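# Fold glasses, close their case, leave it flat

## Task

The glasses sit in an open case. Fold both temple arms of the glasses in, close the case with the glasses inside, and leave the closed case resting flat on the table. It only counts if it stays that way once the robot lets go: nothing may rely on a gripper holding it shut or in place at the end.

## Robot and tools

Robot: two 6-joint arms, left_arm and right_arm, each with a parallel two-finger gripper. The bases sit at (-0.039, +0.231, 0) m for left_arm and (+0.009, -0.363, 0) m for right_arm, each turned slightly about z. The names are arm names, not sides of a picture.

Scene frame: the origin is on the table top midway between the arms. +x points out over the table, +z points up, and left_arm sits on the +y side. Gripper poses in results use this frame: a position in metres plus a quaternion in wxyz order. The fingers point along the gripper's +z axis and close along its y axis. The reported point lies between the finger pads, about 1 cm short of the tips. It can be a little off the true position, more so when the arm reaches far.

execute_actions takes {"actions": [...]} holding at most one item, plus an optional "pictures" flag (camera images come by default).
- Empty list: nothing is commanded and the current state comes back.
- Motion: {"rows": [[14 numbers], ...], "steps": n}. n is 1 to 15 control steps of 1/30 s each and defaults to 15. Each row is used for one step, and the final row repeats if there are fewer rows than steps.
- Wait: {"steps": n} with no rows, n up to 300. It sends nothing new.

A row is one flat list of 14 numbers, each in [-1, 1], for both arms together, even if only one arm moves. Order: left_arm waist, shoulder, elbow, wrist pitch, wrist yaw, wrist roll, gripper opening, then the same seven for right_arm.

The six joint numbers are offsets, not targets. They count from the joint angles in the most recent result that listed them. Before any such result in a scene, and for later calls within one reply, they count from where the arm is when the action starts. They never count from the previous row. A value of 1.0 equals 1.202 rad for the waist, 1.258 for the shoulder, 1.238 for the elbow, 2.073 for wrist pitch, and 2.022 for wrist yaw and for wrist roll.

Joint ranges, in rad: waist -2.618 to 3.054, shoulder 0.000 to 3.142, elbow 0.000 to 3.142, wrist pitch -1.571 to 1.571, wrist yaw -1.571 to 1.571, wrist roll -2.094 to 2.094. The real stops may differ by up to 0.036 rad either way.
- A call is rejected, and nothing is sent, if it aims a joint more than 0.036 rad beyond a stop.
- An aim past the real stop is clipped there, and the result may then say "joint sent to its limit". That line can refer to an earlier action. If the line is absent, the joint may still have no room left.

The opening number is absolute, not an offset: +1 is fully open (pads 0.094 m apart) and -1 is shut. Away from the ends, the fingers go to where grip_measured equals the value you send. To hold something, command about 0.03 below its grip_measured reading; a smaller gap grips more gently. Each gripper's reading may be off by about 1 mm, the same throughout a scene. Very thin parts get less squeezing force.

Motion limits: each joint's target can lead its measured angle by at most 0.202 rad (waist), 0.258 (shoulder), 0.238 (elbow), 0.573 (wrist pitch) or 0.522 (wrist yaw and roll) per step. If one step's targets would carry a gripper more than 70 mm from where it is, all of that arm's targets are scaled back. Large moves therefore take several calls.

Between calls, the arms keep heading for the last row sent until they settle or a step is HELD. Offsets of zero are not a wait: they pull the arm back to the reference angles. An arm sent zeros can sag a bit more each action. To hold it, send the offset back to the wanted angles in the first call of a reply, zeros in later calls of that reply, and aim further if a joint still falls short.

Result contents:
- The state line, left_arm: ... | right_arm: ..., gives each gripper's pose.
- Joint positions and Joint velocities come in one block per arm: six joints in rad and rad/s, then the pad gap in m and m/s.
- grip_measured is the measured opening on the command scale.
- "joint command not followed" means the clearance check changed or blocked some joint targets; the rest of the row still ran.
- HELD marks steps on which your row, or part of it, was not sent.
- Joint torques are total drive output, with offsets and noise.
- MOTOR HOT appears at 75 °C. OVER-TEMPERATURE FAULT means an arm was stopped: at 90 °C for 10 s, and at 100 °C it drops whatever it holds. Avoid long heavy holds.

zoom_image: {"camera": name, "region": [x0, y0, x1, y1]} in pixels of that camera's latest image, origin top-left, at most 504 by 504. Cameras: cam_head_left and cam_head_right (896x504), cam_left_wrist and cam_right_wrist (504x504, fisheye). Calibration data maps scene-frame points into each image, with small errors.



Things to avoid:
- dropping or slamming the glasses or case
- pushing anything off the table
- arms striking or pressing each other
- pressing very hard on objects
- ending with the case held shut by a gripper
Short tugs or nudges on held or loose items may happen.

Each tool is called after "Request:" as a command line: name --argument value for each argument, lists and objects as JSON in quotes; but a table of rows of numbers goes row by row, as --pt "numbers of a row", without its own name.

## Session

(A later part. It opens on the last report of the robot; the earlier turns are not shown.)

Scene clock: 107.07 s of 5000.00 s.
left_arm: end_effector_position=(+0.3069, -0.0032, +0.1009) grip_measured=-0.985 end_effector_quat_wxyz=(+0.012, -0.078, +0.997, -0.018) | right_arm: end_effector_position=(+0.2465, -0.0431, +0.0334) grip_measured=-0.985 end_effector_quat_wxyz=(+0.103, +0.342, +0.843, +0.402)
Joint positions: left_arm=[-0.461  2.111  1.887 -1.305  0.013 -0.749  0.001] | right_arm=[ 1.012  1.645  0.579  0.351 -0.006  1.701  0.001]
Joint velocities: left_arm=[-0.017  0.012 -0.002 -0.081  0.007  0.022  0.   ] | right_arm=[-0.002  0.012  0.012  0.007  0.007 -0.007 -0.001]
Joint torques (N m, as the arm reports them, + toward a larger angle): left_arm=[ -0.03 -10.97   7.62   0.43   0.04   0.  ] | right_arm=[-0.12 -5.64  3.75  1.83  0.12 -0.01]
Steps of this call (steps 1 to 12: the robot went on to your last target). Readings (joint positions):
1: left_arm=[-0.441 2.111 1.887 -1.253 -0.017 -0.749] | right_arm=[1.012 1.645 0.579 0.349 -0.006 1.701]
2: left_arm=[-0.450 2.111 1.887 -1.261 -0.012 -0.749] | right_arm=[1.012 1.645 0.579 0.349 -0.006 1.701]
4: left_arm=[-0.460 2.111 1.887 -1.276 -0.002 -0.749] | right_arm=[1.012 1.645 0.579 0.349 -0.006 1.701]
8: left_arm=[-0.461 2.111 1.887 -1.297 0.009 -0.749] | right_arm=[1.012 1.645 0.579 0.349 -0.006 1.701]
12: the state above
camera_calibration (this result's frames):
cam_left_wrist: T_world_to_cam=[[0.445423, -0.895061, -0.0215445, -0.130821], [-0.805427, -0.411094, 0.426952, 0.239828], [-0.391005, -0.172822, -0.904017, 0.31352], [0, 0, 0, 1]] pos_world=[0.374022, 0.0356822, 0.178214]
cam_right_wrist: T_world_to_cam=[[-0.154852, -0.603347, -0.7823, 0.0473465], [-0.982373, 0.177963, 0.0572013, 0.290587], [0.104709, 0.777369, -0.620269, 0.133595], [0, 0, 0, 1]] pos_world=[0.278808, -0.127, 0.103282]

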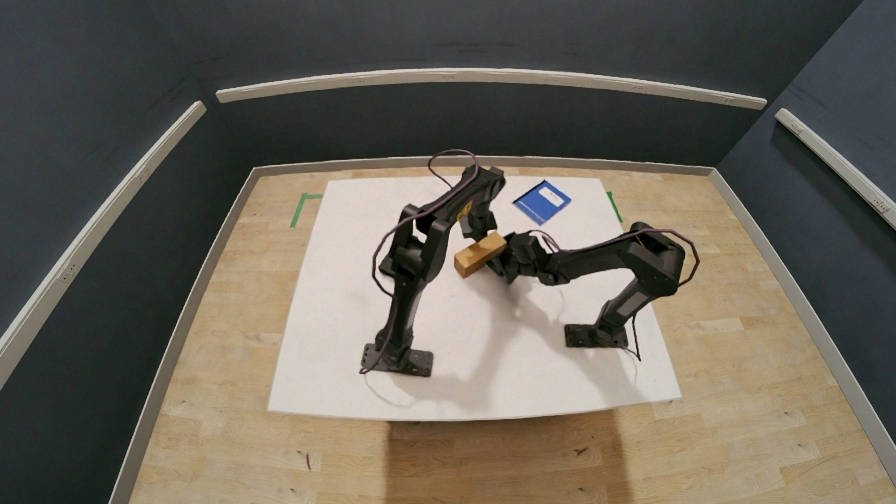

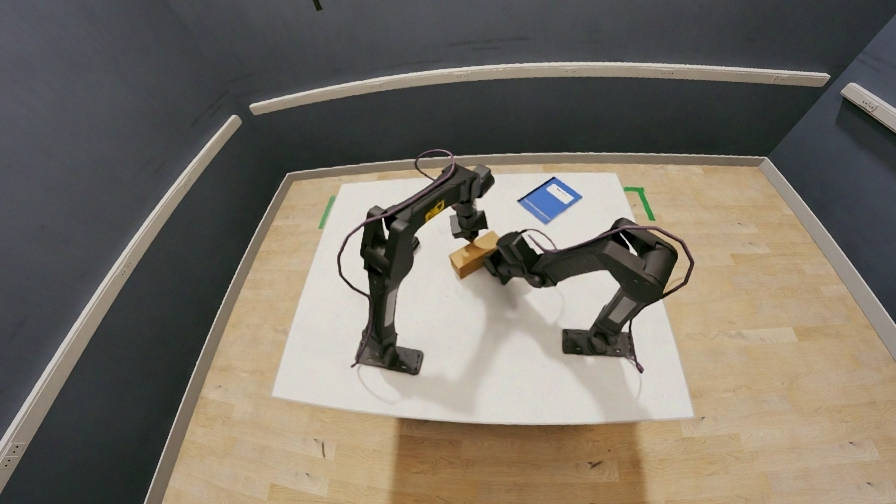

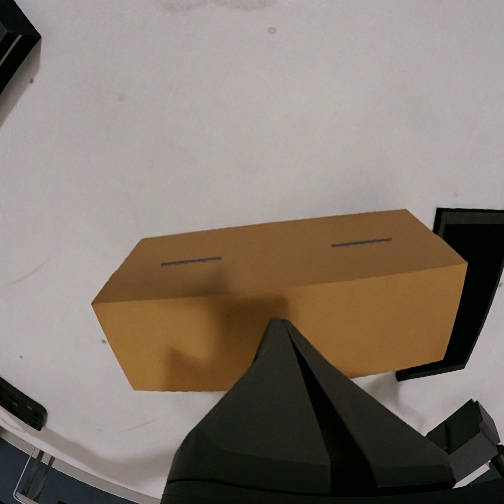

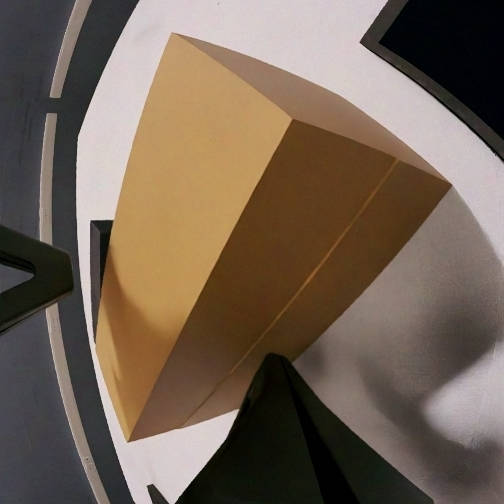

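Shut; a light press for safety, then clear.

Request:
execute_actions --actions '[{"rows":[[-0.03,0,0.02,-0.04,0,0,-1,0.08,-0.05,0,-0.05,0,0,-1]],"steps":10}]' --pictures false

Request:
execute_actions --actions '[{"rows":[[0,0.045,0.01,0,0,0,-1,0,0,0,0,0,0,-1]]}]' --pictures false

Request:
execute_actions --actions '[{"rows":[[0,-0.1,0.01,0,0,0,-1,0,0,0,0,0,0,-1]]}]'

Request:
finished_scene --scene 1

Scene clock: 110.37 s of 5000.00 s.
left_arm: end_effector_position=(+0.2873, -0.0056, +0.1007) grip_measured=-0.985 end_effector_quat_wxyz=(-0.012, -0.063, +0.998, -0.000) | right_arm: end_effector_position=(+0.2100, -0.0293, +0.0352) grip_measured=-0.985 end_effector_quat_wxyz=(+0.079, +0.304, +0.865, +0.392)
Joint positions: left_arm=[-0.492  2.111  1.887 -1.364  0.016 -0.749  0.001] | right_arm=[ 1.106  1.604  0.579  0.276 -0.01   1.701  0.001]
Joint velocities: left_arm=[-0.012  0.012  0.002  0.037  0.037 -0.007 -0.   ] | right_arm=[ 0.007 -0.007  0.002 -0.066 -0.022  0.007 -0.001]
Joint torques (N m, as the arm reports them, + toward a larger angle): left_arm=[ -0.45 -10.89   8.43   0.28   0.01   0.01] | right_arm=[ 0.05 -7.64  4.11  1.52  0.15 -0.01]
Steps of this call (steps 1 to 30: the robot went on to your last target; steps 31 to 89: nothing new was sent; steps 90 to 99: all 10 steps of this action). Readings (joint positions):
90: left_arm=[-0.463 2.111 1.887 -1.314 0.016 -0.749] | right_arm=[1.021 1.641 0.579 0.340 -0.000 1.701]
91: left_arm=[-0.466 2.111 1.887 -1.324 0.016 -0.749] | right_arm=[1.041 1.630 0.579 0.321 0.001 1.701]
93: left_arm=[-0.477 2.111 1.887 -1.342 0.016 -0.749] | right_arm=[1.086 1.613 0.579 0.300 -0.003 1.701]
97: left_arm=[-0.492 2.111 1.887 -1.360 0.016 -0.749] | right_arm=[1.106 1.604 0.579 0.284 -0.010 1.701]
99: the state above

Scene clock: 110.87 s of 5000.00 s.
left_arm: end_effector_position=(+0.2865, -0.0051, +0.0849) grip_measured=-0.986 end_effector_quat_wxyz=(-0.028, -0.063, +0.998, +0.013) | right_arm: end_effector_position=(+0.2100, -0.0293, +0.0352) grip_measured=-0.985 end_effector_quat_wxyz=(+0.079, +0.304, +0.865, +0.392)
Joint positions: left_arm=[-0.492  2.154  1.89  -1.366  0.016 -0.749  0.001] | right_arm=[ 1.106  1.604  0.579  0.276 -0.01   1.701  0.001]
Joint velocities: left_arm=[ 0.002  0.007 -0.007 -0.007  0.007  0.007  0.001] | right_arm=[-0.002 -0.007  0.017  0.007 -0.022 -0.037  0.   ]
Joint torques (N m, as the arm reports them, + toward a larger angle): left_arm=[ -0.02 -10.05   7.17   0.39   0.03  -0.01] | right_arm=[-0.04 -5.94  4.15  1.65  0.03  0.01]
Steps of this call (steps 1 to 15: all 15 steps of this action). Readings (joint positions):
1: left_arm=[-0.492 2.115 1.887 -1.365 0.016 -0.749] | right_arm=[1.106 1.604 0.579 0.276 -0.010 1.701]
2: left_arm=[-0.492 2.121 1.887 -1.365 0.016 -0.749] | right_arm=[1.106 1.604 0.579 0.276 -0.010 1.701]
4: left_arm=[-0.492 2.140 1.887 -1.365 0.016 -0.749] | right_arm=[1.106 1.604 0.579 0.276 -0.010 1.701]
8: left_arm=[-0.492 2.154 1.890 -1.366 0.016 -0.749] | right_arm=[1.106 1.604 0.579 0.276 -0.010 1.701]
15: the state above

Scene clock: 111.37 s of 5000.00 s.
left_arm: end_effector_position=(+0.2874, -0.0057, +0.1354) grip_measured=-0.986 end_effector_quat_wxyz=(+0.023, -0.062, +0.997, -0.029) | right_arm: end_effector_position=(+0.2100, -0.0293, +0.0352) grip_measured=-0.985 end_effector_quat_wxyz=(+0.079, +0.304, +0.865, +0.392)
Joint positions: left_arm=[-0.492  2.021  1.888 -1.365  0.016 -0.749  0.001] | right_arm=[ 1.106  1.604  0.579  0.276 -0.01   1.701  0.001]
Joint velocities: left_arm=[ 0.007  0.007  0.002  0.007  0.007  0.037 -0.   ] | right_arm=[-0.002  0.012  0.007 -0.051 -0.051 -0.081  0.   ]
Joint torques (N m, as the arm reports them, + toward a larger angle): left_arm=[ 0.01 -9.6   7.63  0.63  0.02 -0.01] | right_arm=[-0.04 -6.11  4.04  1.67  0.03  0.02]
Steps of this call (steps 1 to 15: all 15 steps of this action). Readings (joint positions):
1: left_arm=[-0.492 2.144 1.889 -1.365 0.016 -0.749] | right_arm=[1.106 1.604 0.579 0.276 -0.010 1.701]
2: left_arm=[-0.492 2.129 1.888 -1.365 0.016 -0.749] | right_arm=[1.106 1.604 0.579 0.276 -0.010 1.701]
4: left_arm=[-0.492 2.084 1.888 -1.365 0.016 -0.749] | right_arm=[1.106 1.604 0.579 0.276 -0.010 1.701]
8: left_arm=[-0.492 2.019 1.888 -1.365 0.016 -0.749] | right_arm=[1.106 1.604 0.579 0.276 -0.010 1.701]
15: the state above
camera_calibration (this result's frames):
cam_left_wrist: T_world_to_cam=[[0.417592, -0.908608, 0.00696989, -0.119548], [-0.827841, -0.377288, 0.41513, 0.216569], [-0.374561, -0.179125, -0.909735, 0.332748], [0, 0, 0, 1]] pos_world=[0.353842, 0.0326905, 0.213642]
cam_right_wrist: T_world_to_cam=[[-0.110703, -0.636221, -0.763523, 0.0404961], [-0.993727, 0.0831234, 0.0748156, 0.251171], [0.0158673, 0.767015, -0.641432, 0.146955], [0, 0, 0, 1]] pos_world=[0.251746, -0.10783, 0.10639]

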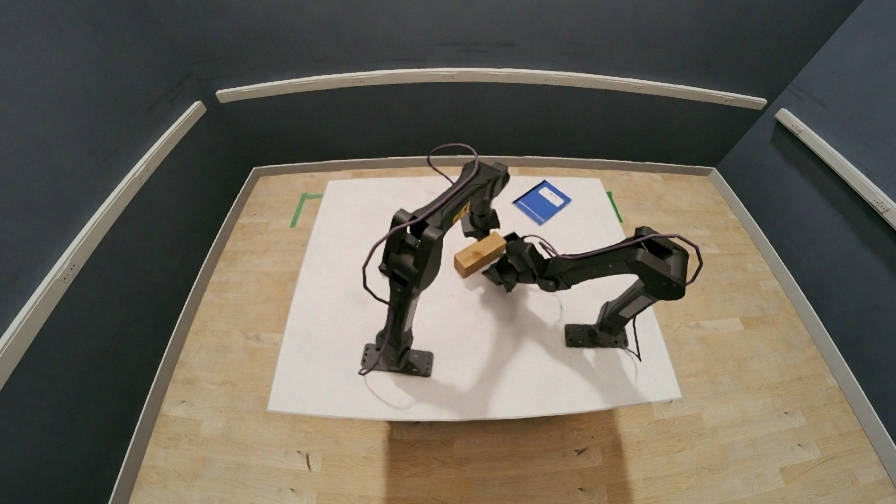

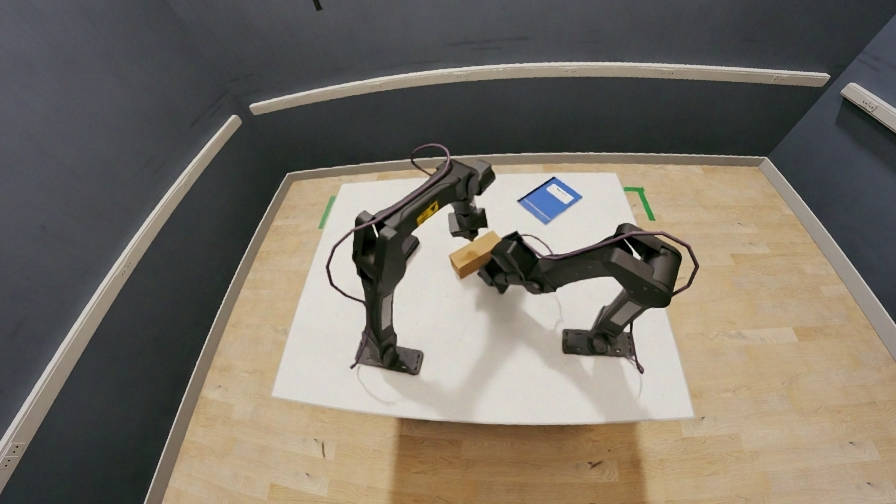

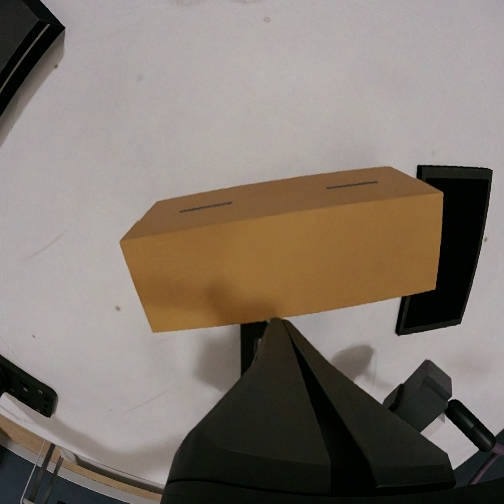

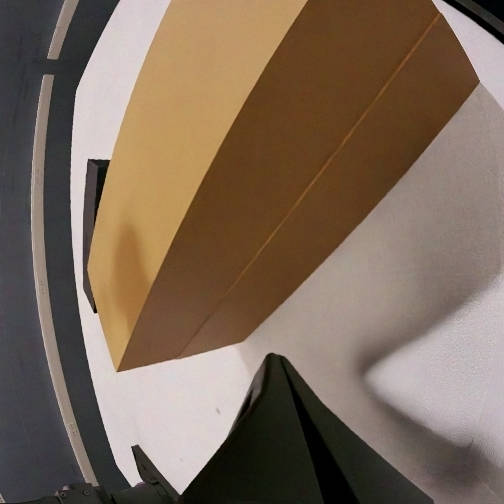

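The scene is finished: the task was done.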